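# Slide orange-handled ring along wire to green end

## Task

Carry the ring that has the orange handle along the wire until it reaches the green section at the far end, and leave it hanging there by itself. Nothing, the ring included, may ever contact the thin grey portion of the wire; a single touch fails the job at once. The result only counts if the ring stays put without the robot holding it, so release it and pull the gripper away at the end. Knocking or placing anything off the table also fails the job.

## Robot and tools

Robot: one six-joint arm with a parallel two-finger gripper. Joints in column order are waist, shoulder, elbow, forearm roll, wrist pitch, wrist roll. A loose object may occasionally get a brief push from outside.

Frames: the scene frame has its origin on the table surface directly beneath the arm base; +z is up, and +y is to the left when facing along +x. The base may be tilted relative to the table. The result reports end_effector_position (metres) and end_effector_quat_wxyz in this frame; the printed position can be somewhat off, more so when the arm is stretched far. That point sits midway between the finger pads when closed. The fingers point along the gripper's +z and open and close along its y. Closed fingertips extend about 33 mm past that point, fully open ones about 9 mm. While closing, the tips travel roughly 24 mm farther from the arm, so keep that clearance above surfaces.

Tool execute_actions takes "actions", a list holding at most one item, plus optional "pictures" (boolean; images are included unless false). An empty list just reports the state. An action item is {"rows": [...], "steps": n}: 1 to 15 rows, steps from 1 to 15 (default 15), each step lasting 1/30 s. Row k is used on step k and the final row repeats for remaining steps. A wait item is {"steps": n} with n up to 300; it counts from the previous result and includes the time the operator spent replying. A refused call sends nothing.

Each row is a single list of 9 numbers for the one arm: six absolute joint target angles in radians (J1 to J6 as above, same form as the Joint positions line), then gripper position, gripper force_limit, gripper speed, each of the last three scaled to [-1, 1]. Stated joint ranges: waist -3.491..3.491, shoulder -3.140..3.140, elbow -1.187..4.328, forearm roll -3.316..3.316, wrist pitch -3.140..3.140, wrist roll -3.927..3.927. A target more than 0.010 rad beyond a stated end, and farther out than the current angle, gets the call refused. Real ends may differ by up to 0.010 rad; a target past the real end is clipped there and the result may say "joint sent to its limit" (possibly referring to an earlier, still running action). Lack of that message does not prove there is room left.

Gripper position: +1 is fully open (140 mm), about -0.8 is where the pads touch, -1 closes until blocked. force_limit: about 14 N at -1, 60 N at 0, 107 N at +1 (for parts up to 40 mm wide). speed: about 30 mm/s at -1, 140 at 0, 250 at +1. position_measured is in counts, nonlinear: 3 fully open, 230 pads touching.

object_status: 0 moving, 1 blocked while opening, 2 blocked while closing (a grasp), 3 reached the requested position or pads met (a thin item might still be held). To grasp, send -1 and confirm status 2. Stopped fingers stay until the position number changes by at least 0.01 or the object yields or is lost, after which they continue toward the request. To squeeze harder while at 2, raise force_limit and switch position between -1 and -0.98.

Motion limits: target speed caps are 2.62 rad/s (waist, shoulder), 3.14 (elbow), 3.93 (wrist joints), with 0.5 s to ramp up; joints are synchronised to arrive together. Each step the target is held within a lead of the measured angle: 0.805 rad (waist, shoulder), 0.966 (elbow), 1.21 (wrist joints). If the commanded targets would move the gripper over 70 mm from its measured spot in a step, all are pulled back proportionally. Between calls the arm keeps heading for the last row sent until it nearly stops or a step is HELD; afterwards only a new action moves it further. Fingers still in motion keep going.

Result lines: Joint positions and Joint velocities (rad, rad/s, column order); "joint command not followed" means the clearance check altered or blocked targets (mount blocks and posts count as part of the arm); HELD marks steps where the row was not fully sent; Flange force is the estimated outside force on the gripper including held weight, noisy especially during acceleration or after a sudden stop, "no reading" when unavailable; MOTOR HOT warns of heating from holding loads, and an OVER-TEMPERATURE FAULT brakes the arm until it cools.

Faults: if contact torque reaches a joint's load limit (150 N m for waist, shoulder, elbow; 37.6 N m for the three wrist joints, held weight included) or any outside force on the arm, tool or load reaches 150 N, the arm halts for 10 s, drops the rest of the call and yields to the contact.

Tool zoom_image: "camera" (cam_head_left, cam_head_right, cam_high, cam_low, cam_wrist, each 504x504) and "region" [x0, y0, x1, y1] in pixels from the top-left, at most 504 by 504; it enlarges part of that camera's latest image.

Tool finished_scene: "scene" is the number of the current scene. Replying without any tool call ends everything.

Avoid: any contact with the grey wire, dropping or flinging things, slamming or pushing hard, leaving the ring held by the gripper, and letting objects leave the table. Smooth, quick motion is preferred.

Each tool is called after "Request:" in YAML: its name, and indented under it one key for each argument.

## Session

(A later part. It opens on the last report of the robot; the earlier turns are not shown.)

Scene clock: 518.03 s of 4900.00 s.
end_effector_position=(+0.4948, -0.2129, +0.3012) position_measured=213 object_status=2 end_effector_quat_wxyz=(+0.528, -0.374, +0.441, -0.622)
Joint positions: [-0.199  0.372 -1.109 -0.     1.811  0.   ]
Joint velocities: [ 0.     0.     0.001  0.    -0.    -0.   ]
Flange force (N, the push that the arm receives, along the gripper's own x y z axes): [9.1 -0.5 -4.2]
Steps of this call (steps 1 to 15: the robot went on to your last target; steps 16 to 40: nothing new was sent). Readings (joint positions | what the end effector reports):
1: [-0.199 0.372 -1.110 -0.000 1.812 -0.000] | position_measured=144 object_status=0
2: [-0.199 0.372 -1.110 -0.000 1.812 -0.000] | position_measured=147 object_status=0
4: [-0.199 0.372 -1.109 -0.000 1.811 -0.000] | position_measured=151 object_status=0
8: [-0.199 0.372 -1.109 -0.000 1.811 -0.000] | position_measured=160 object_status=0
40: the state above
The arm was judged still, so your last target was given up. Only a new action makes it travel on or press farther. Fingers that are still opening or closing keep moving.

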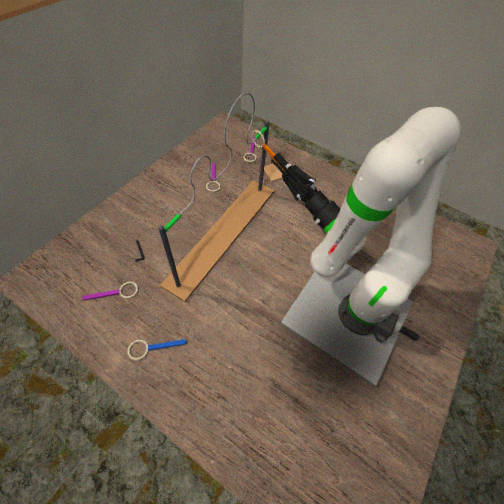

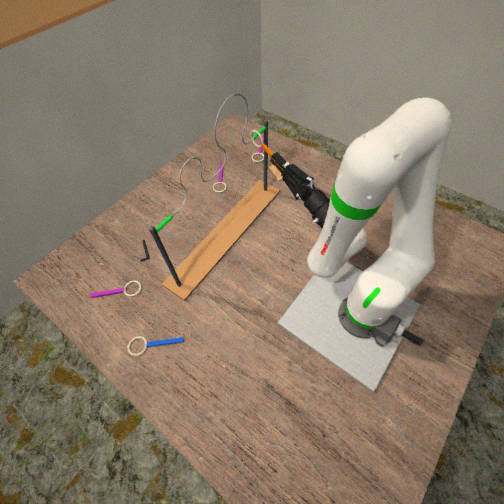

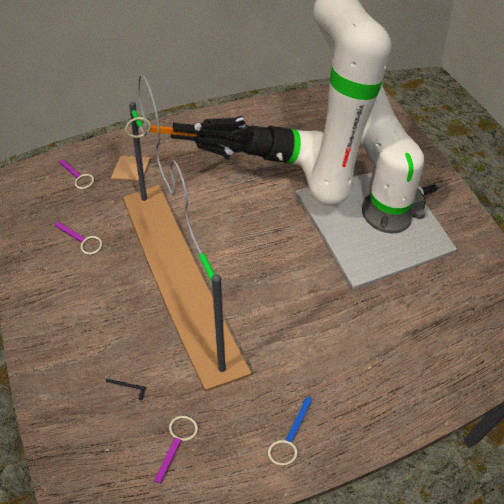

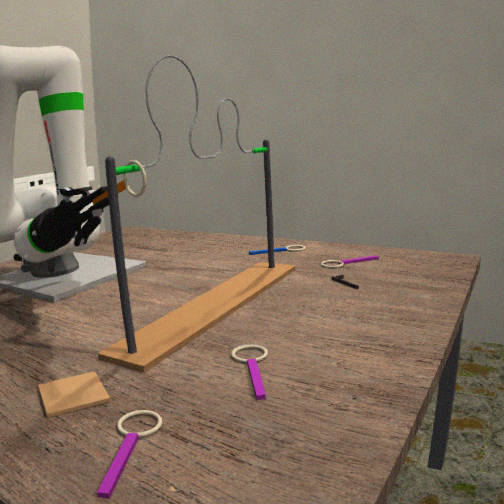

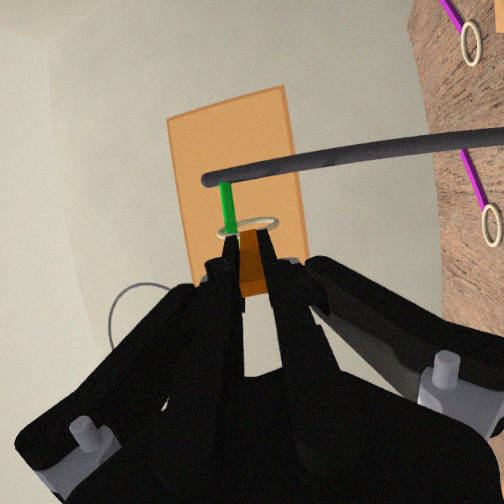

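Gripped. Let me inspect.

Request:
zoom_image:
  camera: "cam_wrist"
  region: [190, 165, 310, 305]

Request:
zoom_image:
  camera: "cam_low"
  region: [70, 140, 190, 240]

Request:
zoom_image:
  camera: "cam_high"
  region: [110, 90, 230, 170]

Region (190, 165, 310, 305) of cam_wrist's 504x504 image, scaled by 3.600, with more detail than that image has; it fills the left 432 columns of this view, and the rest is white.

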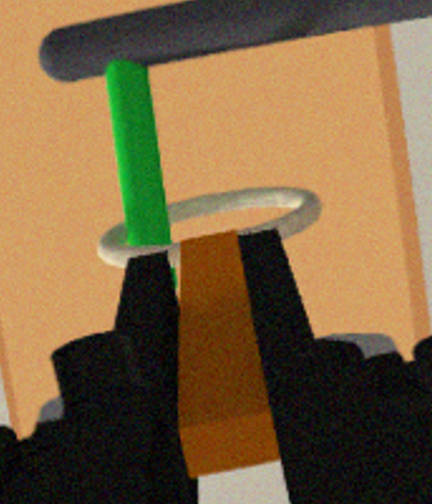

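Region (70, 140, 190, 240) of cam_low's 504x504 image, scaled by 4.200, with more detail than that image has.

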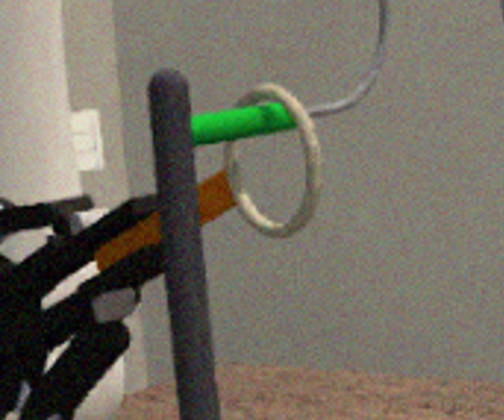

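Region (110, 90, 230, 170) of cam_high's 504x504 image, scaled by 4.200, with more detail than that image has.

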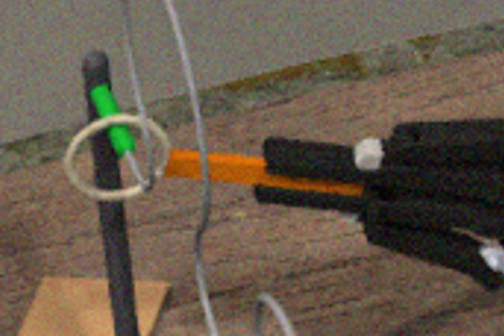

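Request:
execute_actions:
  actions:
    - {"rows": [[-0.1995,0.3695,-1.1098,0,1.8087,0,-1,0.2,-0.9],[-0.1995,0.3634,-1.1109,0,1.8023,0,-1,0.2,-0.9],[-0.1995,0.3538,-1.1127,0,1.7920,0,-1,0.2,-0.9],[-0.2000,0.3405,-1.1151,0,1.7778,0,-1,0.2,-0.9],[-0.2008,0.3236,-1.1182,0,1.7598,0,-1,0.2,-0.9],[-0.2018,0.3030,-1.1219,0,1.7379,0,-1,0.2,-0.9],[-0.2029,0.2789,-1.1263,0,1.7121,0,-1,0.2,-0.9],[-0.2040,0.2511,-1.1314,0,1.6825,0,-1,0.2,-0.9],[-0.2051,0.2204,-1.1353,0,1.6478,0,-1,0.2,-0.9],[-0.2062,0.1898,-1.1393,0,1.6131,0,-1,0.2,-0.9],[-0.2073,0.1591,-1.1432,0,1.5783,0,-1,0.2,-0.9],[-0.2084,0.1285,-1.1472,0,1.5436,0,-1,0.2,-0.9],[-0.2094,0.0978,-1.1511,0,1.5089,0,-1,0.2,-0.9],[-0.2103,0.0710,-1.1526,0,1.4757,0,-1,0.2,-0.9],[-0.2110,0.0442,-1.1542,0,1.4424,0,-1,0.2,-0.9]], "steps": 15}
  pictures: false

Request:
execute_actions:
  actions:
    - {"rows": [[-0.2115,0.0175,-1.1557,0,1.4092,0,-1,0.2,-0.9],[-0.2115,-0.0093,-1.1573,0,1.3759,0,-1,0.2,-0.9],[-0.2115,-0.0361,-1.1588,0,1.3427,0,-1,0.2,-0.9],[-0.2115,-0.0635,-1.1590,0,1.3050,0,-1,0.2,-0.9],[-0.2115,-0.0909,-1.1592,0,1.2674,0,-1,0.2,-0.9],[-0.2115,-0.1184,-1.1591,0,1.2297,0,-1,0.2,-0.9],[-0.2115,-0.1458,-1.1588,0,1.1920,0,-1,0.2,-0.9],[-0.2115,-0.1732,-1.1582,0,1.1544,0,-1,0.2,-0.9],[-0.2115,-0.2006,-1.1573,0,1.1167,0,-1,0.2,-0.9],[-0.2115,-0.2247,-1.1545,0,1.0798,0,-1,0.2,-0.9],[-0.2115,-0.2487,-1.1516,0,1.0429,0,-1,0.2,-0.9],[-0.2115,-0.2728,-1.1488,0,1.0061,0,-1,0.2,-0.9],[-0.2115,-0.2968,-1.1460,0,0.9692,0,-1,0.2,-0.9],[-0.2115,-0.3209,-1.1431,0,0.9323,0,-1,0.2,-0.9],[-0.2115,-0.3449,-1.1403,0,0.8954,0,-1,0.2,-0.9]], "steps": 15}
  pictures: false

Request:
execute_actions:
  actions:
    - {"rows": [[-0.2115,-0.3642,-1.1352,0,0.8610,0.002,-1,0.2,-0.9],[-0.2115,-0.3834,-1.1300,0,0.8266,0.004,-1,0.2,-0.9],[-0.2115,-0.4027,-1.1249,0,0.7923,0.006,-1,0.2,-0.9],[-0.2115,-0.4219,-1.1198,0,0.7579,0.008,-1,0.2,-0.9],[-0.2115,-0.4412,-1.1146,0,0.7235,0.010,-1,0.2,-0.9],[-0.2115,-0.4604,-1.1095,0,0.6891,0.012,-1,0.2,-0.9],[-0.2115,-0.4764,-1.1012,0,0.6531,0.014,-1,0.2,-0.9],[-0.2115,-0.4924,-1.0928,0,0.6171,0.016,-1,0.2,-0.9],[-0.2115,-0.5084,-1.0845,0,0.5811,0.018,-1,0.2,-0.9],[-0.2115,-0.5243,-1.0761,0,0.5451,0.02,-1,0.2,-0.9],[-0.2115,-0.5403,-1.0678,0,0.5091,0.02,-1,0.2,-0.9],[-0.2115,-0.5563,-1.0594,0,0.4731,0.02,-1,0.2,-0.9],[-0.2115,-0.5668,-1.0483,0,0.4389,0.02,-1,0.2,-0.9],[-0.2115,-0.5767,-1.0378,0,0.4066,0.02,-1,0.2,-0.9],[-0.2115,-0.5855,-1.0286,0,0.3781,0.02,-1,0.2,-0.9]], "steps": 15}
  pictures: false

Request:
execute_actions:
  actions:
    - {"rows": [[-0.2115,-0.5937,-1.0200,0,0.3515,0.02,-1,0.2,-0.9],[-0.2115,-0.6007,-1.0126,0,0.3287,0.02,-1,0.2,-0.9],[-0.2115,-0.6065,-1.0064,0,0.3097,0.02,-1,0.2,-0.9],[-0.2115,-0.6106,-1.0021,0,0.2964,0.02,-1,0.2,-0.9],[-0.2115,-0.6135,-0.9990,0,0.2869,0.02,-1,0.2,-0.9],[-0.2115,-0.6147,-0.9978,0,0.2831,0.02,-1,0.2,-0.9]], "steps": 13}

Request:
zoom_image:
  camera: "cam_wrist"
  region: [150, 150, 330, 300]

Request:
zoom_image:
  camera: "cam_high"
  region: [100, 70, 220, 170]

Request:
zoom_image:
  camera: "cam_low"
  region: [70, 120, 190, 220]

Scene clock: 638.53 s of 4900.00 s.
end_effector_position=(+0.4903, -0.2165, +0.3203) position_measured=213 object_status=2 end_effector_quat_wxyz=(+0.515, -0.387, +0.460, -0.611)
Joint positions: [-0.208  0.146 -1.144  0.     1.563 -0.   ]
Joint velocities: [-0.027 -0.804 -0.091 -0.001 -0.921  0.   ]
Flange force (N, the push that the arm receives, along the gripper's own x y z axes): [9.7 -0.9 -5.7]
Steps of this call (steps 1 to 90: nothing new was sent; then 117.00 s passed at rest; steps 91 to 105: all 15 steps of this action). Readings (joint positions | what the end effector reports):
91: [-0.200 0.372 -1.109 0.000 1.811 -0.000] | position_measured=213 object_status=2
92: [-0.200 0.370 -1.109 0.000 1.810 -0.000] | position_measured=213 object_status=2
94: [-0.200 0.361 -1.111 0.000 1.799 0.000] | position_measured=213 object_status=2
98: [-0.201 0.312 -1.120 0.000 1.748 -0.000] | position_measured=213 object_status=2
105: the state above

Scene clock: 639.03 s of 4900.00 s.
end_effector_position=(+0.4853, -0.2176, +0.3400) position_measured=213 object_status=2 end_effector_quat_wxyz=(+0.486, -0.421, +0.502, -0.578)
Joint positions: [-0.212 -0.256 -1.153  0.     1.03  -0.   ]
Joint velocities: [ 0.002 -0.743  0.087  0.    -1.11  -0.   ]
Flange force (N, the push that the arm receives, along the gripper's own x y z axes): no reading
Steps of this call (steps 1 to 15: all 15 steps of this action). Readings (joint positions | what the end effector reports):
1: [-0.209 0.119 -1.147 0.000 1.531 -0.000] | position_measured=213 object_status=2
2: [-0.209 0.092 -1.150 0.000 1.499 -0.000] | position_measured=213 object_status=2
4: [-0.211 0.038 -1.154 0.000 1.433 -0.000] | position_measured=213 object_status=2
8: [-0.211 -0.071 -1.158 0.000 1.293 -0.000] | position_measured=213 object_status=2
15: the state above

Scene clock: 639.53 s of 4900.00 s.
end_effector_position=(+0.4849, -0.2176, +0.3613) position_measured=213 object_status=2 end_effector_quat_wxyz=(+0.445, -0.464, +0.542, -0.541)
Joint positions: [-0.212 -0.546 -1.061  0.     0.49   0.02 ]
Joint velocities: [-0.001 -0.392  0.283 -0.001 -1.018  0.013]
Flange force (N, the push that the arm receives, along the gripper's own x y z axes): no reading
Steps of this call (steps 1 to 15: all 15 steps of this action). Readings (joint positions | what the end effector reports):
1: [-0.212 -0.281 -1.149 0.000 0.992 -0.000] | position_measured=213 object_status=2
2: [-0.212 -0.305 -1.145 0.000 0.955 -0.000] | position_measured=213 object_status=2
4: [-0.212 -0.350 -1.137 0.000 0.881 0.000] | position_measured=213 object_status=2
8: [-0.212 -0.431 -1.116 0.000 0.739 0.008] | position_measured=213 object_status=2
15: the state above

Scene clock: 639.97 s of 4900.00 s.
end_effector_position=(+0.4842, -0.2175, +0.3705) position_measured=213 object_status=2 end_effector_quat_wxyz=(+0.428, -0.481, +0.561, -0.520)
Joint positions: [-0.212 -0.615 -0.998  0.     0.283  0.02 ]
Joint velocities: [-0.     0.001 -0.     0.    -0.001  0.   ]
Flange force (N, the push that the arm receives, along the gripper's own x y z axes): no reading
Steps of this call (steps 1 to 13: all 13 steps of this action). Readings (joint positions | what the end effector reports):
1: [-0.212 -0.558 -1.052 0.000 0.456 0.020] | position_measured=213 object_status=2
2: [-0.212 -0.570 -1.042 0.000 0.423 0.020] | position_measured=213 object_status=2
4: [-0.212 -0.590 -1.023 0.000 0.363 0.020] | position_measured=213 object_status=2
8: [-0.212 -0.613 -0.999 0.000 0.288 0.020] | position_measured=213 object_status=2
13: the state above

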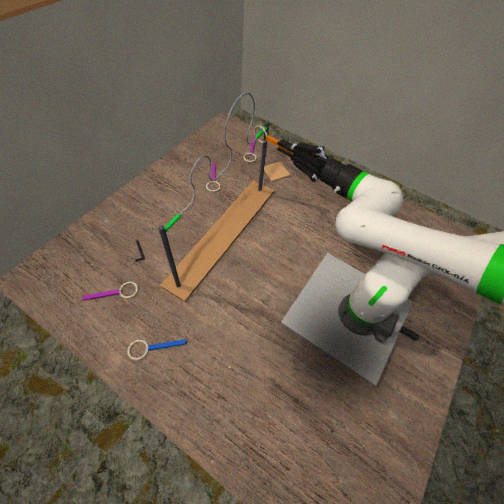

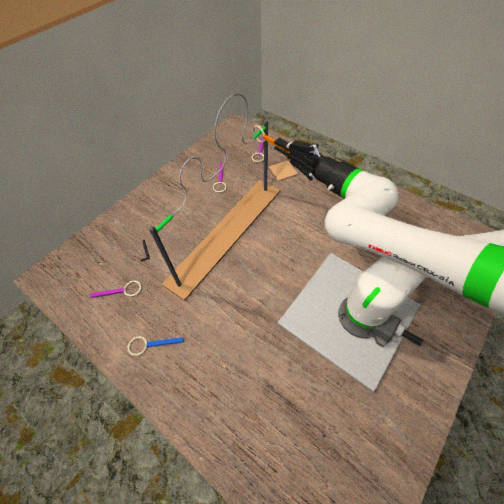

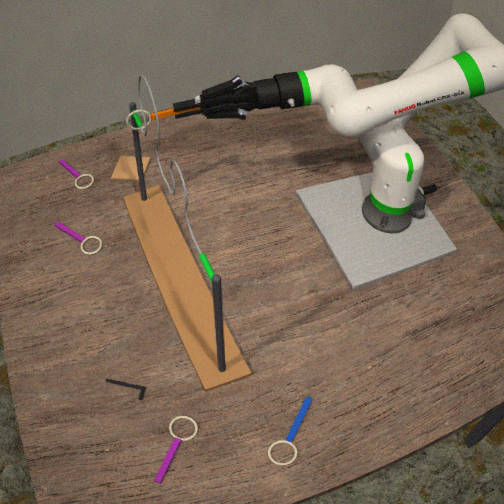

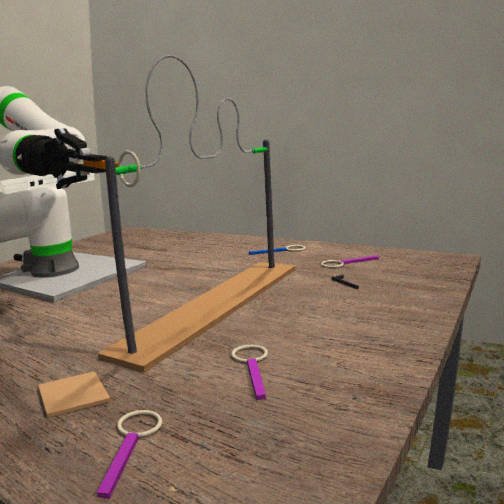

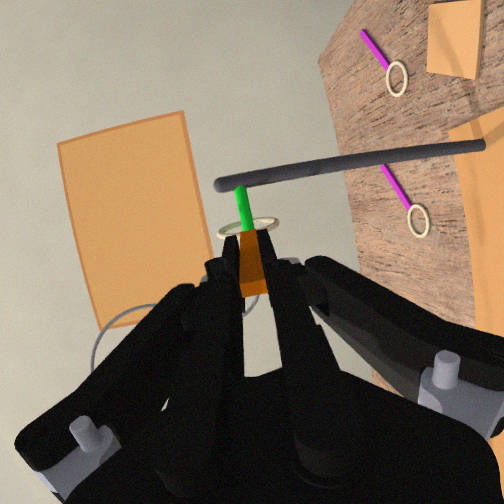

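Region (150, 150, 330, 300) of cam_wrist's 504x504 image, scaled by 2.800, with more detail than that image has.

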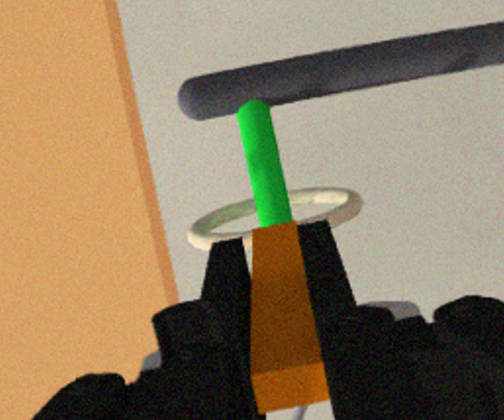

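Region (100, 70, 220, 170) of cam_high's 504x504 image, scaled by 4.200, with more detail than that image has.

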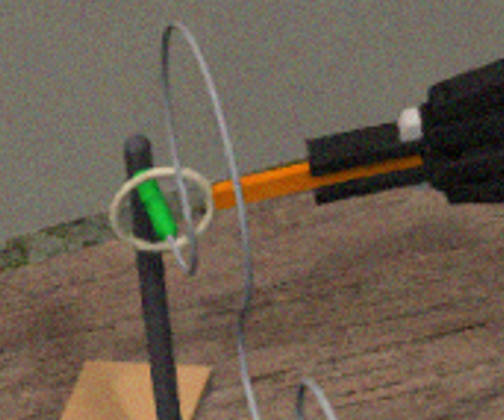

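Region (70, 120, 190, 220) of cam_low's 504x504 image, scaled by 4.200, with more detail than that image has.

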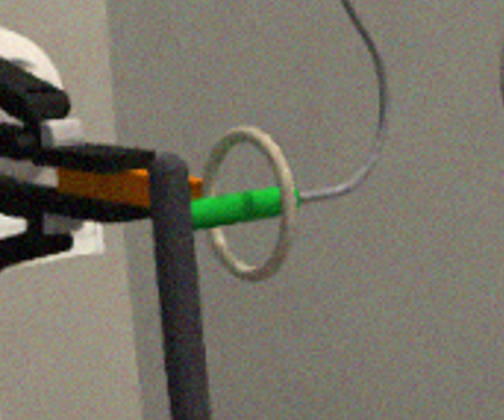

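Request:
execute_actions:
  actions:
    - {"rows": [[-0.2107,-0.6154,-0.9981,0,0.2827,0.02,-1,0.2,-0.9],[-0.2090,-0.6168,-0.9986,0,0.2818,0.02,-1,0.2,-0.9],[-0.2062,-0.6193,-0.9996,0,0.2803,0.02,-1,0.2,-0.9],[-0.2021,-0.6229,-1.0010,0,0.2781,0.02,-1,0.2,-0.9],[-0.1968,-0.6276,-1.0029,0,0.2753,0.02,-1,0.2,-0.9],[-0.1906,-0.6329,-1.0050,0,0.2721,0.02,-1,0.2,-0.9],[-0.1841,-0.6386,-1.0072,0,0.2686,0.02,-1,0.2,-0.9],[-0.1776,-0.6443,-1.0095,0,0.2652,0.02,-1,0.2,-0.9],[-0.1706,-0.6504,-1.0119,0,0.2615,0.02,-1,0.2,-0.9],[-0.1638,-0.6573,-1.0145,0,0.2571,0.017,-1,0.2,-0.9],[-0.1572,-0.6641,-1.0169,0,0.2529,0.010,-1,0.2,-0.9],[-0.1509,-0.6706,-1.0193,0,0.2488,-0.002,-1,0.2,-0.9],[-0.1449,-0.6767,-1.0216,0,0.2449,-0.020,-1,0.2,-0.9],[-0.1394,-0.6823,-1.0237,0,0.2414,-0.044,-1,0.2,-0.9],[-0.1342,-0.6876,-1.0256,0,0.2380,-0.074,-1,0.2,-0.9]], "steps": 15}
  pictures: false

Request:
execute_actions:
  actions:
    - {"rows": [[-0.1295,-0.6924,-1.0274,0,0.2350,-0.110,-1,0.2,-0.9],[-0.1253,-0.6968,-1.0287,0,0.2319,-0.153,-1,0.2,-0.9],[-0.1211,-0.7014,-1.0296,0,0.2282,-0.203,-1,0.2,-0.9],[-0.1170,-0.7061,-1.0302,0,0.2241,-0.258,-1,0.2,-0.9],[-0.1129,-0.7108,-1.0304,0,0.2196,-0.316,-1,0.2,-0.9],[-0.1088,-0.7156,-1.0302,0,0.2146,-0.376,-1,0.2,-0.9],[-0.1049,-0.7205,-1.0296,0,0.2091,-0.436,-1,0.2,-0.9],[-0.1010,-0.7254,-1.0286,0,0.2032,-0.498,-1,0.2,-0.9],[-0.0973,-0.7302,-1.0273,0,0.1971,-0.560,-1,0.2,-0.9],[-0.0937,-0.7354,-1.0256,0,0.1902,-0.6225,-1,0.2,-0.9],[-0.0903,-0.7405,-1.0236,0,0.1831,-0.685,-1,0.2,-0.9],[-0.0870,-0.7454,-1.0211,0,0.1757,-0.7475,-1,0.2,-0.9],[-0.0839,-0.7503,-1.0184,0,0.1681,-0.81,-1,0.2,-0.9],[-0.0810,-0.7549,-1.0153,0,0.1604,-0.8725,-1,0.2,-0.9],[-0.0783,-0.7594,-1.0119,0,0.1525,-0.935,-1,0.2,-0.9]], "steps": 15}
  pictures: false

Request:
execute_actions:
  actions:
    - {"rows": [[-0.0758,-0.7638,-1.0082,0,0.1444,-0.9975,-1,0.2,-0.9],[-0.0735,-0.7679,-1.0043,0,0.1364,-1.06,-1,0.2,-0.9],[-0.0715,-0.7719,-1.0000,0,0.1281,-1.1225,-1,0.2,-0.9],[-0.0698,-0.7755,-0.9955,0,0.1200,-1.185,-1,0.2,-0.9],[-0.0682,-0.7790,-0.9908,0,0.1118,-1.2475,-1,0.2,-0.9],[-0.0670,-0.7822,-0.9858,0,0.1036,-1.31,-1,0.2,-0.9],[-0.0660,-0.7851,-0.9807,0,0.0956,-1.3725,-1,0.2,-0.9],[-0.0652,-0.7877,-0.9754,0,0.0877,-1.435,-1,0.2,-0.9],[-0.0648,-0.7899,-0.9700,0,0.0801,-1.4975,-1,0.2,-0.9],[-0.0646,-0.7919,-0.9644,0,0.0725,-1.56,-1,0.2,-0.9],[-0.0647,-0.7936,-0.9589,0,0.0653,-1.62,-1,0.2,-0.9],[-0.0650,-0.7949,-0.9533,0,0.0584,-1.68,-1,0.2,-0.9],[-0.0656,-0.7960,-0.9477,0,0.0517,-1.74,-1,0.2,-0.9],[-0.0665,-0.7968,-0.9421,0,0.0453,-1.80,-1,0.2,-0.9],[-0.0679,-0.7973,-0.9365,0,0.0392,-1.86,-1,0.2,-0.9]], "steps": 15}
  pictures: false

Request:
execute_actions:
  actions:
    - {"rows": [[-0.0693,-0.7974,-0.9309,0,0.0335,-1.92,-1,0.2,-0.9],[-0.0710,-0.7973,-0.9254,0,0.0281,-1.975,-1,0.2,-0.9],[-0.0730,-0.7969,-0.9203,0,0.0234,-2.023,-1,0.2,-0.9],[-0.0749,-0.7964,-0.9155,0,0.0191,-2.063,-1,0.2,-0.9],[-0.0770,-0.7957,-0.9110,0,0.0153,-2.095,-1,0.2,-0.9],[-0.0789,-0.7950,-0.9068,0,0.0118,-2.119,-1,0.2,-0.9],[-0.0807,-0.7943,-0.9033,0,0.0090,-2.135,-1,0.2,-0.9],[-0.0821,-0.7937,-0.9007,0,0.0070,-2.145,-1,0.2,-0.9],[-0.0831,-0.7932,-0.8988,0,0.0056,-2.15,-1,0.2,-0.9]], "steps": 15}

Request:
zoom_image:
  camera: "cam_wrist"
  region: [150, 110, 350, 290]

Request:
zoom_image:
  camera: "cam_high"
  region: [100, 60, 220, 160]

Request:
zoom_image:
  camera: "cam_low"
  region: [90, 40, 250, 190]

Scene clock: 760.47 s of 4900.00 s.
end_effector_position=(+0.4833, -0.1839, +0.3706) position_measured=213 object_status=2 end_effector_quat_wxyz=(+0.455, -0.488, +0.555, -0.497)
Joint positions: [-0.147 -0.675 -1.021 -0.     0.246 -0.02 ]
Joint velocities: [ 0.143 -0.144 -0.055  0.001 -0.091 -0.503]
Flange force (N, the push that the arm receives, along the gripper's own x y z axes): no reading
Steps of this call (steps 1 to 15: the robot went on to your last target; steps 16 to 90: nothing new was sent; then 117.00 s passed at rest; steps 91 to 105: all 15 steps of this action). Readings (joint positions | what the end effector reports):
91: [-0.212 -0.615 -0.998 -0.000 0.283 0.020] | position_measured=213 object_status=2
92: [-0.211 -0.615 -0.998 -0.000 0.283 0.020] | position_measured=213 object_status=2
94: [-0.208 -0.618 -0.999 -0.000 0.281 0.020] | position_measured=213 object_status=2
98: [-0.190 -0.634 -1.005 -0.000 0.272 0.020] | position_measured=213 object_status=2
105: the state above

Scene clock: 760.97 s of 4900.00 s.
end_effector_position=(+0.4806, -0.1567, +0.3763) position_measured=213 object_status=2 end_effector_quat_wxyz=(+0.595, -0.308, +0.673, -0.313)
Joint positions: [-0.092 -0.738 -1.026 -0.     0.185 -0.658]
Joint velocities: [ 0.091 -0.133  0.046 -0.    -0.19  -1.687]
Flange force (N, the push that the arm receives, along the gripper's own x y z axes): no reading
Steps of this call (steps 1 to 15: all 15 steps of this action). Readings (joint positions | what the end effector reports):
1: [-0.142 -0.680 -1.023 -0.000 0.243 -0.039] | position_measured=213 object_status=2
2: [-0.138 -0.684 -1.024 -0.000 0.240 -0.062] | position_measured=213 object_status=2
4: [-0.130 -0.692 -1.027 -0.000 0.235 -0.121] | position_measured=213 object_status=2
8: [-0.116 -0.708 -1.030 -0.000 0.222 -0.285] | position_measured=213 object_status=2
15: the state above

Scene clock: 761.47 s of 4900.00 s.
end_effector_position=(+0.4803, -0.1436, +0.4106) position_measured=213 object_status=2 end_effector_quat_wxyz=(+0.674, +0.007, +0.739, -0.013)
Joint positions: [-0.066 -0.79  -0.963 -0.     0.073 -1.563]
Joint velocities: [-0.001 -0.053  0.16   0.002 -0.209 -1.79 ]
Flange force (N, the push that the arm receives, along the gripper's own x y z axes): no reading
Steps of this call (steps 1 to 15: all 15 steps of this action). Readings (joint positions | what the end effector reports):
1: [-0.089 -0.743 -1.024 -0.000 0.178 -0.716] | position_measured=213 object_status=2
2: [-0.087 -0.747 -1.022 -0.000 0.171 -0.774] | position_measured=213 object_status=2
4: [-0.081 -0.756 -1.016 -0.000 0.157 -0.893] | position_measured=213 object_status=2
8: [-0.073 -0.771 -0.999 -0.000 0.126 -1.134] | position_measured=213 object_status=2
15: the state above

Scene clock: 761.97 s of 4900.00 s.
end_effector_position=(+0.4807, -0.1520, +0.4385) position_measured=213 object_status=2 end_effector_quat_wxyz=(+0.650, +0.227, +0.703, +0.177)
Joint positions: [-0.083 -0.793 -0.899 -0.     0.006 -2.15 ]
Joint velocities: [ 0.     0.    -0.    -0.001 -0.001 -0.007]
Flange force (N, the push that the arm receives, along the gripper's own x y z axes): no reading
Steps of this call (steps 1 to 15: all 15 steps of this action). Readings (joint positions | what the end effector reports):
1: [-0.066 -0.792 -0.958 -0.000 0.066 -1.624] | position_measured=213 object_status=2
2: [-0.066 -0.793 -0.952 -0.000 0.059 -1.685] | position_measured=213 object_status=2
4: [-0.066 -0.795 -0.941 -0.000 0.046 -1.804] | position_measured=213 object_status=2
8: [-0.071 -0.796 -0.919 -0.000 0.023 -2.014] | position_measured=213 object_status=2
15: the state above

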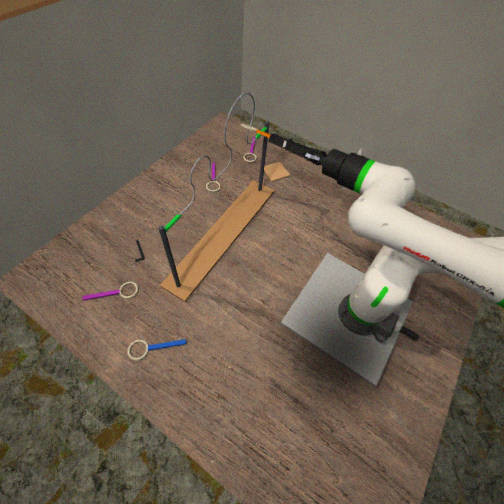

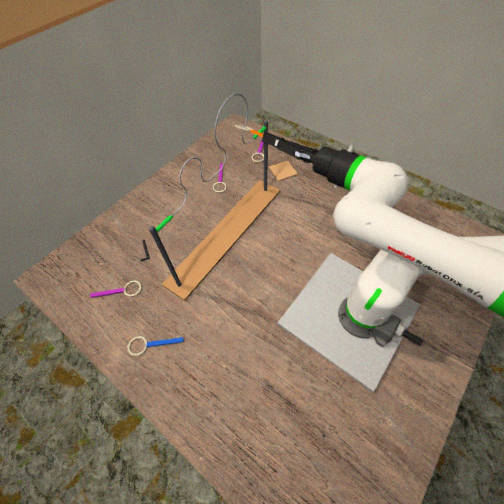

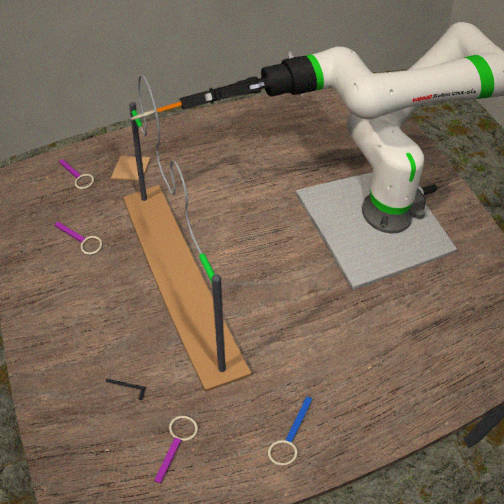

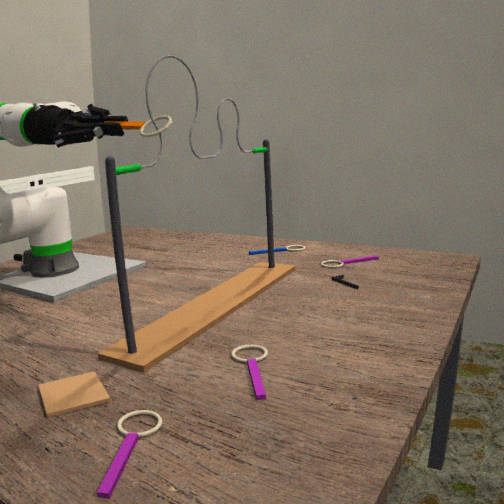

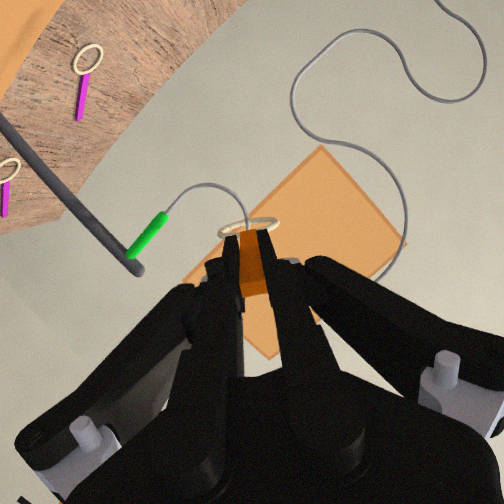

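Region (150, 110, 350, 290) of cam_wrist's 504x504 image, scaled by 2.520, with more detail than that image has; it fills the top 454 rows of this view, and the rest is white.

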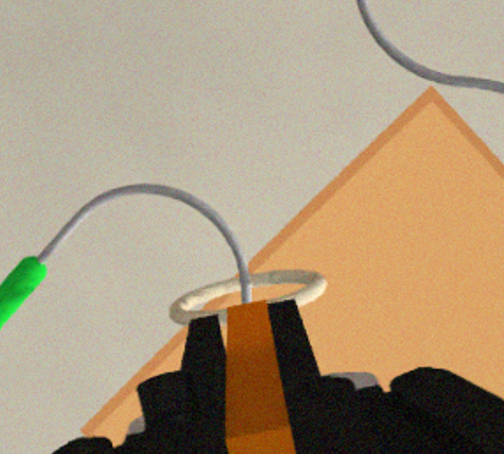

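Region (100, 60, 220, 160) of cam_high's 504x504 image, scaled by 4.200, with more detail than that image has.

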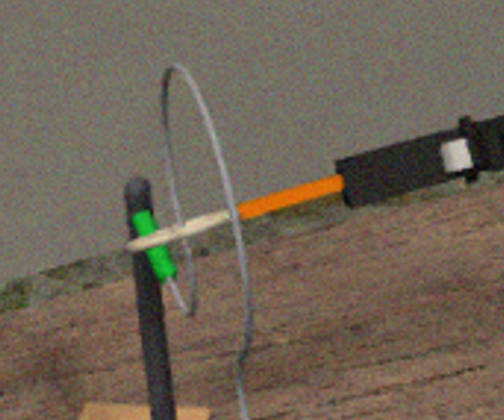

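Region (90, 40, 250, 190) of cam_low's 504x504 image, scaled by 3.150, with more detail than that image has; it fills the top 472 rows of this view, and the rest is white.

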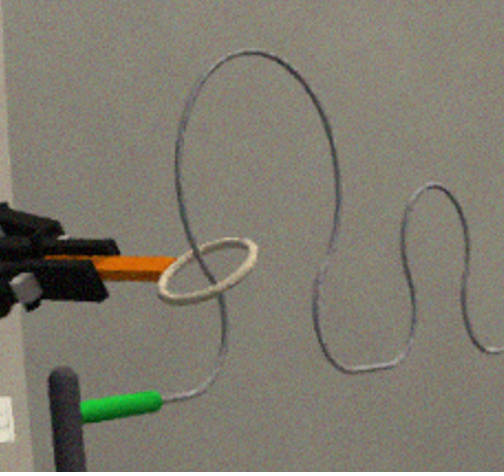

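Request:
execute_actions:
  actions:
    - {"rows": [[-0.0839,-0.7928,-0.8976,0,0.0048,-2.15,-1,0.2,-0.9],[-0.0853,-0.7922,-0.8951,0,0.0029,-2.15,-1,0.2,-0.9],[-0.0873,-0.7912,-0.8914,0,0.0002,-2.148,-1,0.2,-0.9],[-0.0900,-0.7899,-0.8864,0,-0.0035,-2.142,-1,0.2,-0.9],[-0.0932,-0.7883,-0.8801,0,-0.0082,-2.130,-1,0.2,-0.9],[-0.0968,-0.7865,-0.8723,0,-0.0142,-2.110,-1,0.2,-0.9],[-0.1007,-0.7846,-0.8631,0,-0.0215,-2.082,-1,0.2,-0.9],[-0.1042,-0.7829,-0.8538,0,-0.0291,-2.046,-1,0.2,-0.9],[-0.1077,-0.7812,-0.8434,0,-0.0378,-2.003,-1,0.2,-0.9],[-0.1107,-0.7797,-0.8329,0,-0.0468,-1.953,-1,0.2,-0.9],[-0.1132,-0.7785,-0.8227,0,-0.0558,-1.898,-1,0.2,-0.9],[-0.1153,-0.7774,-0.8124,0,-0.0650,-1.844,-1,0.2,-0.9],[-0.1171,-0.7764,-0.8021,0,-0.0743,-1.789,-1,0.2,-0.9],[-0.1184,-0.7755,-0.7916,0,-0.0839,-1.735,-1,0.2,-0.9],[-0.1194,-0.7749,-0.7811,0,-0.0938,-1.680,-1,0.2,-0.9]], "steps": 15}
  pictures: false

Request:
execute_actions:
  actions:
    - {"rows": [[-0.1199,-0.7744,-0.7706,0,-0.1038,-1.626,-1,0.2,-0.9],[-0.1202,-0.7740,-0.7600,0,-0.1140,-1.571,-1,0.2,-0.9],[-0.1200,-0.7737,-0.7493,0,-0.1244,-1.515,-1,0.2,-0.9],[-0.1192,-0.7737,-0.7386,0,-0.1351,-1.459,-1,0.2,-0.9],[-0.1182,-0.7736,-0.7282,0,-0.1454,-1.403,-1,0.2,-0.9],[-0.1168,-0.7737,-0.7178,0,-0.1559,-1.347,-1,0.2,-0.9],[-0.1150,-0.7740,-0.7076,0,-0.1664,-1.290,-1,0.2,-0.9],[-0.1128,-0.7744,-0.6975,0,-0.1769,-1.234,-1,0.2,-0.9],[-0.1102,-0.7749,-0.6876,0,-0.1873,-1.178,-1,0.2,-0.9],[-0.1071,-0.7755,-0.6780,0,-0.1975,-1.122,-1,0.2,-0.9],[-0.1037,-0.7762,-0.6687,0,-0.2075,-1.066,-1,0.2,-0.9],[-0.0999,-0.7771,-0.6599,0,-0.2172,-1.010,-1,0.2,-0.9],[-0.0959,-0.7781,-0.6514,0,-0.2267,-0.954,-1,0.2,-0.9],[-0.0915,-0.7792,-0.6432,0,-0.2360,-0.898,-1,0.2,-0.9],[-0.0867,-0.7803,-0.6353,0,-0.2450,-0.841,-1,0.2,-0.9]], "steps": 15}
  pictures: false

Request:
execute_actions:
  actions:
    - {"rows": [[-0.0816,-0.7817,-0.6279,0,-0.2538,-0.785,-1,0.2,-0.9],[-0.0761,-0.7832,-0.6210,0,-0.2622,-0.729,-1,0.2,-0.9],[-0.0704,-0.7847,-0.6145,0,-0.2702,-0.673,-1,0.2,-0.9],[-0.0644,-0.7864,-0.6086,0,-0.2778,-0.617,-1,0.2,-0.9],[-0.0581,-0.7881,-0.6032,0,-0.2849,-0.561,-1,0.2,-0.9],[-0.0517,-0.7900,-0.5983,0,-0.2917,-0.505,-1,0.2,-0.9],[-0.0450,-0.7921,-0.5940,0,-0.2981,-0.449,-1,0.2,-0.9],[-0.0381,-0.7942,-0.5901,0,-0.3041,-0.393,-1,0.2,-0.9],[-0.0310,-0.7964,-0.5869,0,-0.3095,-0.337,-1,0.2,-0.9],[-0.0237,-0.7987,-0.5844,0,-0.3143,-0.280,-1,0.2,-0.9],[-0.0163,-0.8012,-0.5824,0,-0.3188,-0.224,-1,0.2,-0.9],[-0.0089,-0.8037,-0.5810,0,-0.3227,-0.168,-1,0.2,-0.9],[-0.0015,-0.8062,-0.5802,0,-0.3260,-0.112,-1,0.2,-0.9],[0.0062,-0.8089,-0.5801,0,-0.3288,-0.056,-1,0.2,-0.9],[0.0139,-0.8117,-0.5805,0,-0.3312,0.0,-1,0.2,-0.9]], "steps": 15}

Request:
execute_actions:
  actions:
    - {"rows": [[0.0216,-0.8146,-0.5817,0,-0.3329,0.056,-1,0.2,-0.9],[0.0293,-0.8175,-0.5835,0,-0.3340,0.112,-1,0.2,-0.9],[0.0368,-0.8205,-0.5860,0,-0.3345,0.168,-1,0.2,-0.9],[0.0444,-0.8236,-0.5889,0,-0.3347,0.224,-1,0.2,-0.9],[0.0519,-0.8268,-0.5924,0,-0.3344,0.280,-1,0.2,-0.9],[0.0592,-0.8299,-0.5966,0,-0.3333,0.337,-1,0.2,-0.9],[0.0665,-0.8332,-0.6014,0,-0.3318,0.393,-1,0.2,-0.9],[0.0736,-0.8365,-0.6069,0,-0.3296,0.449,-1,0.2,-0.9],[0.0805,-0.8398,-0.6128,0,-0.3270,0.505,-1,0.2,-0.9],[0.0871,-0.8431,-0.6192,0,-0.3239,0.561,-1,0.2,-0.9],[0.0935,-0.8465,-0.6261,0,-0.3204,0.617,-1,0.2,-0.9],[0.0997,-0.8498,-0.6335,0,-0.3163,0.673,-1,0.2,-0.9],[0.1056,-0.8531,-0.6414,0,-0.3117,0.729,-1,0.2,-0.9],[0.1113,-0.8564,-0.6497,0,-0.3067,0.785,-1,0.2,-0.9],[0.1166,-0.8597,-0.6586,0,-0.3011,0.841,-1,0.2,-0.9]], "steps": 15}
  pictures: false

Request:
execute_actions:
  actions:
    - {"rows": [[0.1216,-0.8630,-0.6677,0,-0.2953,0.898,-1,0.2,-0.9],[0.1263,-0.8661,-0.6772,0,-0.2889,0.954,-1,0.2,-0.9],[0.1306,-0.8693,-0.6869,0,-0.2824,1.010,-1,0.2,-0.9],[0.1345,-0.8724,-0.6970,0,-0.2754,1.066,-1,0.2,-0.9],[0.1381,-0.8753,-0.7073,0,-0.2680,1.122,-1,0.2,-0.9],[0.1414,-0.8782,-0.7180,0,-0.2602,1.178,-1,0.2,-0.9],[0.1441,-0.8810,-0.7289,0,-0.2521,1.234,-1,0.2,-0.9],[0.1464,-0.8836,-0.7399,0,-0.2437,1.290,-1,0.2,-0.9],[0.1483,-0.8861,-0.7508,0,-0.2353,1.347,-1,0.2,-0.9],[0.1499,-0.8885,-0.7618,0,-0.2267,1.403,-1,0.2,-0.9],[0.1510,-0.8906,-0.7729,0,-0.2177,1.459,-1,0.2,-0.9],[0.1517,-0.8926,-0.7841,0,-0.2085,1.515,-1,0.2,-0.9],[0.1520,-0.8944,-0.7952,0,-0.1992,1.571,-1,0.2,-0.9],[0.1519,-0.8960,-0.8061,0,-0.1899,1.626,-1,0.2,-0.9],[0.1512,-0.8974,-0.8169,0,-0.1805,1.680,-1,0.2,-0.9]], "steps": 15}
  pictures: false

Request:
execute_actions:
  actions:
    - {"rows": [[0.1502,-0.8985,-0.8275,0,-0.1710,1.735,-1,0.2,-0.9],[0.1488,-0.8994,-0.8379,0,-0.1615,1.789,-1,0.2,-0.9],[0.1470,-0.9001,-0.8481,0,-0.1520,1.844,-1,0.2,-0.9],[0.1447,-0.9005,-0.8581,0,-0.1424,1.898,-1,0.2,-0.9],[0.1420,-0.9007,-0.8680,0,-0.1327,1.953,-1,0.2,-0.9],[0.1387,-0.9006,-0.8779,0,-0.1227,2.003,-1,0.2,-0.9],[0.1349,-0.9002,-0.8875,0,-0.1127,2.046,-1,0.2,-0.9],[0.1311,-0.8994,-0.8960,0,-0.1034,2.082,-1,0.2,-0.9],[0.1267,-0.8985,-0.9044,0,-0.0941,2.110,-1,0.2,-0.9],[0.1227,-0.8974,-0.9113,0,-0.0861,2.130,-1,0.2,-0.9],[0.1192,-0.8964,-0.9169,0,-0.0795,2.142,-1,0.2,-0.9],[0.1163,-0.8954,-0.9212,0,-0.0742,2.148,-1,0.2,-0.9],[0.1139,-0.8947,-0.9244,0,-0.0703,2.15,-1,0.2,-0.9],[0.1123,-0.8941,-0.9265,0,-0.0676,2.15,-1,0.2,-0.9],[0.1115,-0.8939,-0.9276,0,-0.0663,2.15,-1,0.2,-0.9]], "steps": 15}
  pictures: false

Request:
execute_actions:
  actions:
    - {"steps": 6}

Request:
zoom_image:
  camera: "cam_wrist"
  region: [150, 110, 350, 290]

Request:
zoom_image:
  camera: "cam_high"
  region: [110, 90, 230, 200]

Request:
zoom_image:
  camera: "cam_low"
  region: [120, 60, 280, 190]

Scene clock: 873.63 s of 4900.00 s.
end_effector_position=(+0.4819, -0.1670, +0.4709) position_measured=213 object_status=2 end_effector_quat_wxyz=(+0.669, +0.139, +0.726, +0.076)
Joint positions: [-0.113 -0.778 -0.819 -0.    -0.06  -1.873]
Joint velocities: [-0.051  0.028  0.262  0.001 -0.231  1.321]
Flange force (N, the push that the arm receives, along the gripper's own x y z axes): no reading
Steps of this call (steps 1 to 15: the robot went on to your last target; steps 16 to 90: nothing new was sent; then 108.17 s passed at rest; steps 91 to 105: all 15 steps of this action). Readings (joint positions | what the end effector reports):
91: [-0.083 -0.793 -0.899 -0.000 0.005 -2.150] | position_measured=213 object_status=2
92: [-0.084 -0.793 -0.898 -0.000 0.005 -2.150] | position_measured=213 object_status=2
94: [-0.086 -0.792 -0.893 -0.000 0.001 -2.149] | position_measured=213 object_status=2
98: [-0.096 -0.787 -0.873 -0.000 -0.014 -2.110] | position_measured=213 object_status=2
105: the state above

Scene clock: 874.13 s of 4900.00 s.
end_effector_position=(+0.4815, -0.1643, +0.5317) position_measured=213 object_status=2 end_effector_quat_wxyz=(+0.648, -0.149, +0.724, -0.182)
Joint positions: [-0.108 -0.775 -0.675 -0.    -0.202 -1.094]
Joint velocities: [ 0.106 -0.017  0.263  0.001 -0.282  1.618]
Flange force (N, the push that the arm receives, along the gripper's own x y z axes): no reading
Steps of this call (steps 1 to 15: all 15 steps of this action). Readings (joint positions | what the end effector reports):
1: [-0.115 -0.777 -0.810 -0.000 -0.068 -1.827] | position_measured=213 object_status=2
2: [-0.116 -0.777 -0.800 -0.000 -0.076 -1.780] | position_measured=213 object_status=2
4: [-0.118 -0.775 -0.781 -0.000 -0.094 -1.681] | position_measured=213 object_status=2
8: [-0.119 -0.774 -0.742 -0.000 -0.132 -1.474] | position_measured=213 object_status=2
15: the state above

Scene clock: 874.63 s of 4900.00 s.
end_effector_position=(+0.4789, -0.1213, +0.5731) position_measured=213 object_status=2 end_effector_quat_wxyz=(+0.537, -0.456, +0.581, -0.407)
Joint positions: [-0.02  -0.8   -0.587 -0.    -0.313 -0.258]
Joint velocities: [ 0.213 -0.071  0.067 -0.001 -0.128  1.645]
Flange force (N, the push that the arm receives, along the gripper's own x y z axes): no reading
Steps of this call (steps 1 to 15: all 15 steps of this action). Readings (joint positions | what the end effector reports):
1: [-0.104 -0.776 -0.666 -0.000 -0.211 -1.039] | position_measured=213 object_status=2
2: [-0.099 -0.777 -0.658 -0.000 -0.221 -0.984] | position_measured=213 object_status=2
4: [-0.089 -0.779 -0.642 -0.000 -0.239 -0.873] | position_measured=213 object_status=2
8: [-0.067 -0.786 -0.615 -0.000 -0.271 -0.650] | position_measured=213 object_status=2
15: the state above

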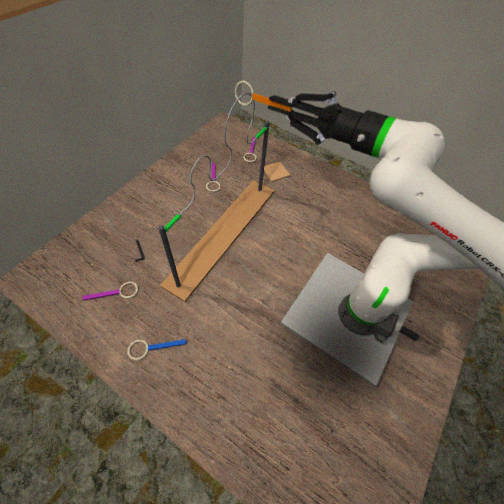

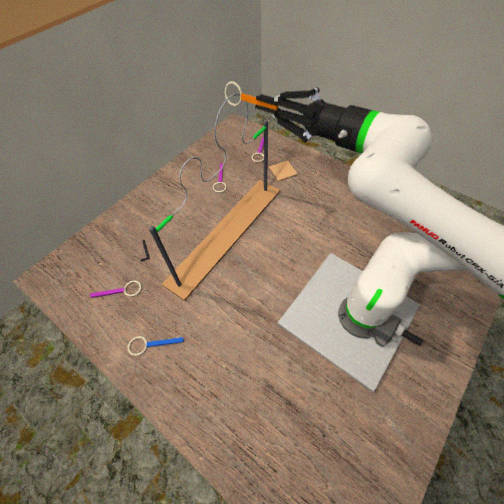

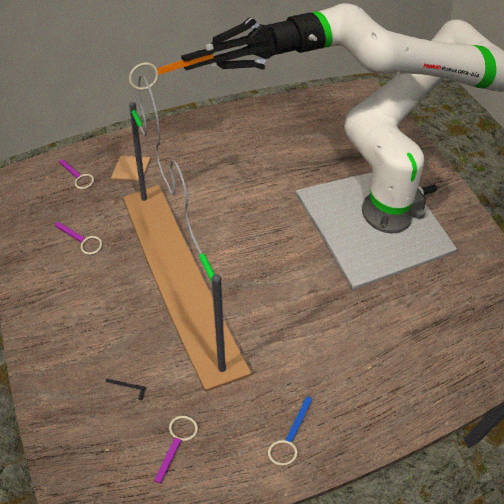

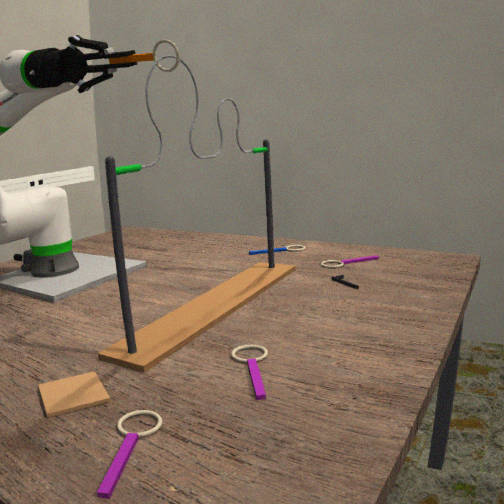

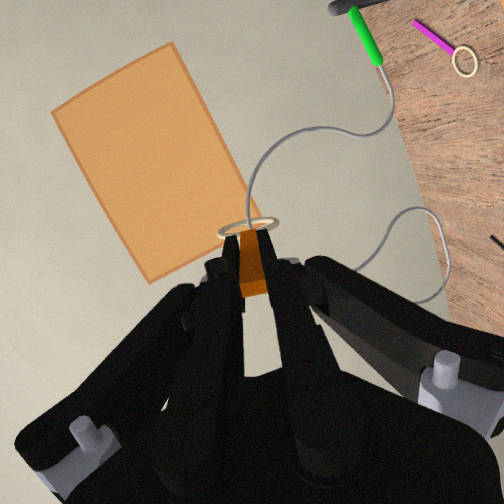

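Scene clock: 875.13 s of 4900.00 s.
end_effector_position=(+0.4760, -0.0700, +0.5632) position_measured=213 object_status=2 end_effector_quat_wxyz=(-0.355, +0.672, -0.309, +0.572)
Joint positions: [ 0.088 -0.845 -0.621 -0.    -0.326  0.582]
Joint velocities: [ 0.186 -0.096 -0.239 -0.     0.086  1.646]
Flange force (N, the push that the arm receives, along the gripper's own x y z axes): no reading
Steps of this call (steps 1 to 15: all 15 steps of this action). Readings (joint positions | what the end effector reports):
1: [-0.013 -0.803 -0.584 -0.000 -0.318 -0.202] | position_measured=213 object_status=2
2: [-0.005 -0.805 -0.583 -0.000 -0.321 -0.146] | position_measured=213 object_status=2
4: [0.010 -0.810 -0.583 -0.000 -0.327 -0.034] | position_measured=213 object_status=2
8: [0.040 -0.822 -0.585 -0.000 -0.333 0.190] | position_measured=213 object_status=2
15: the state above

Scene clock: 875.63 s of 4900.00 s.
end_effector_position=(+0.4758, -0.0419, +0.5069) position_measured=213 object_status=2 end_effector_quat_wxyz=(-0.111, +0.739, +0.015, +0.664)
Joint positions: [ 0.148 -0.888 -0.767 -0.    -0.222  1.424]
Joint velocities: [ 0.043 -0.062 -0.323  0.001  0.259  1.644]
Flange force (N, the push that the arm receives, along the gripper's own x y z axes): no reading
Steps of this call (steps 1 to 15: all 15 steps of this action). Readings (joint positions | what the end effector reports):
1: [0.095 -0.848 -0.629 -0.000 -0.322 0.638] | position_measured=213 object_status=2
2: [0.101 -0.851 -0.637 -0.000 -0.318 0.694] | position_measured=213 object_status=2
4: [0.112 -0.858 -0.654 -0.000 -0.307 0.807] | position_measured=213 object_status=2
8: [0.130 -0.870 -0.692 -0.000 -0.279 1.031] | position_measured=213 object_status=2
15: the state above

Scene clock: 876.13 s of 4900.00 s.
end_effector_position=(+0.4759, -0.0565, +0.4428) position_measured=213 object_status=2 end_effector_quat_wxyz=(+0.137, +0.691, +0.260, +0.660)
Joint positions: [ 0.118 -0.896 -0.919 -0.    -0.077  2.134]
Joint velocities: [-0.139  0.052 -0.204  0.001  0.23   0.466]
Flange force (N, the push that the arm receives, along the gripper's own x y z axes): no reading
Steps of this call (steps 1 to 15: all 15 steps of this action). Readings (joint positions | what the end effector reports):
1: [0.150 -0.890 -0.778 -0.000 -0.213 1.480] | position_measured=213 object_status=2
2: [0.150 -0.892 -0.788 -0.000 -0.204 1.535] | position_measured=213 object_status=2
4: [0.150 -0.895 -0.810 -0.000 -0.185 1.646] | position_measured=213 object_status=2
8: [0.148 -0.899 -0.852 -0.000 -0.147 1.865] | position_measured=213 object_status=2
15: the state above

Scene clock: 876.33 s of 4900.00 s.
end_effector_position=(+0.4760, -0.0594, +0.4385) position_measured=213 object_status=2 end_effector_quat_wxyz=(+0.145, +0.690, +0.264, +0.658)
Joint positions: [ 0.112 -0.894 -0.928 -0.    -0.066  2.15 ]
Joint velocities: [ 0.001 -0.    -0.    -0.002  0.     0.001]
Flange force (N, the push that the arm receives, along the gripper's own x y z axes): no reading
Steps of this call (steps 1 to 6: the robot went on to your last target). Readings (joint positions | what the end effector reports):
1: [0.114 -0.895 -0.925 -0.000 -0.070 2.145] | position_measured=213 object_status=2
2: [0.112 -0.894 -0.927 -0.000 -0.067 2.149] | position_measured=213 object_status=2
4: [0.112 -0.894 -0.927 -0.000 -0.066 2.150] | position_measured=213 object_status=2
6: the state above

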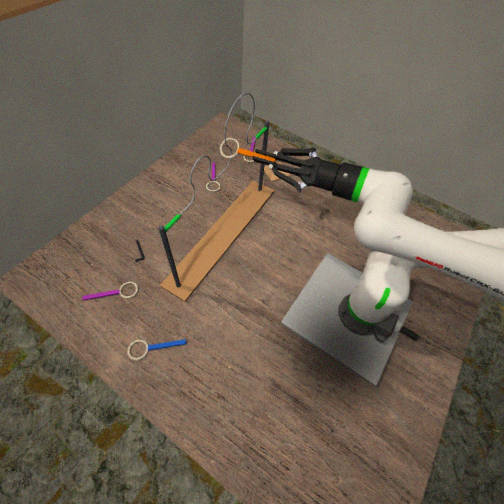

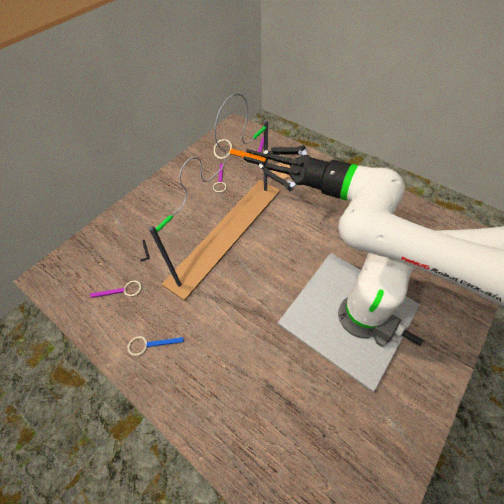

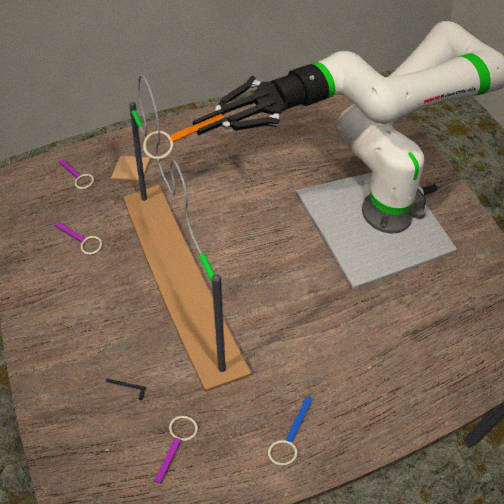

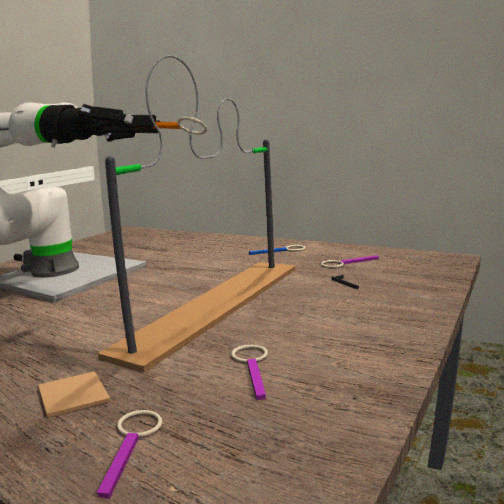

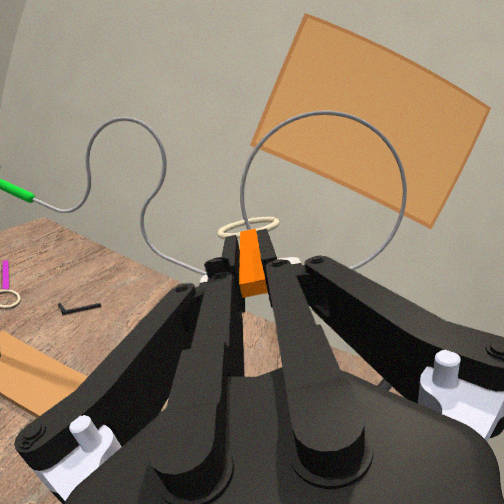

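Region (150, 110, 350, 290) of cam_wrist's 504x504 image, scaled by 2.520, with more detail than that image has; it fills the top 454 rows of this view, and the rest is white.

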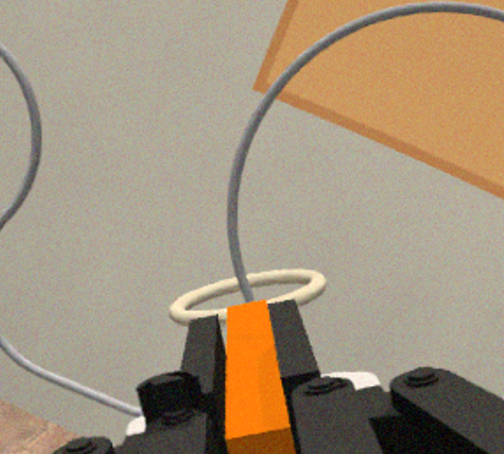

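Region (110, 90, 230, 200) of cam_high's 504x504 image, scaled by 4.200, with more detail than that image has; it fills the top 462 rows of this view, and the rest is white.

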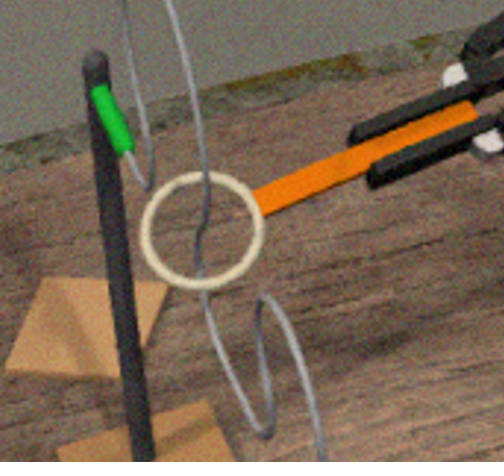

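Region (120, 60, 280, 190) of cam_low's 504x504 image, scaled by 3.150, with more detail than that image has; it fills the top 410 rows of this view, and the rest is white.

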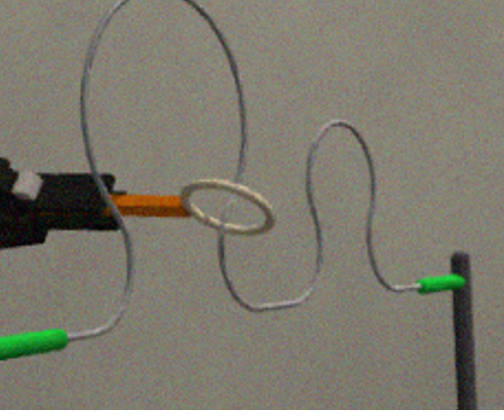

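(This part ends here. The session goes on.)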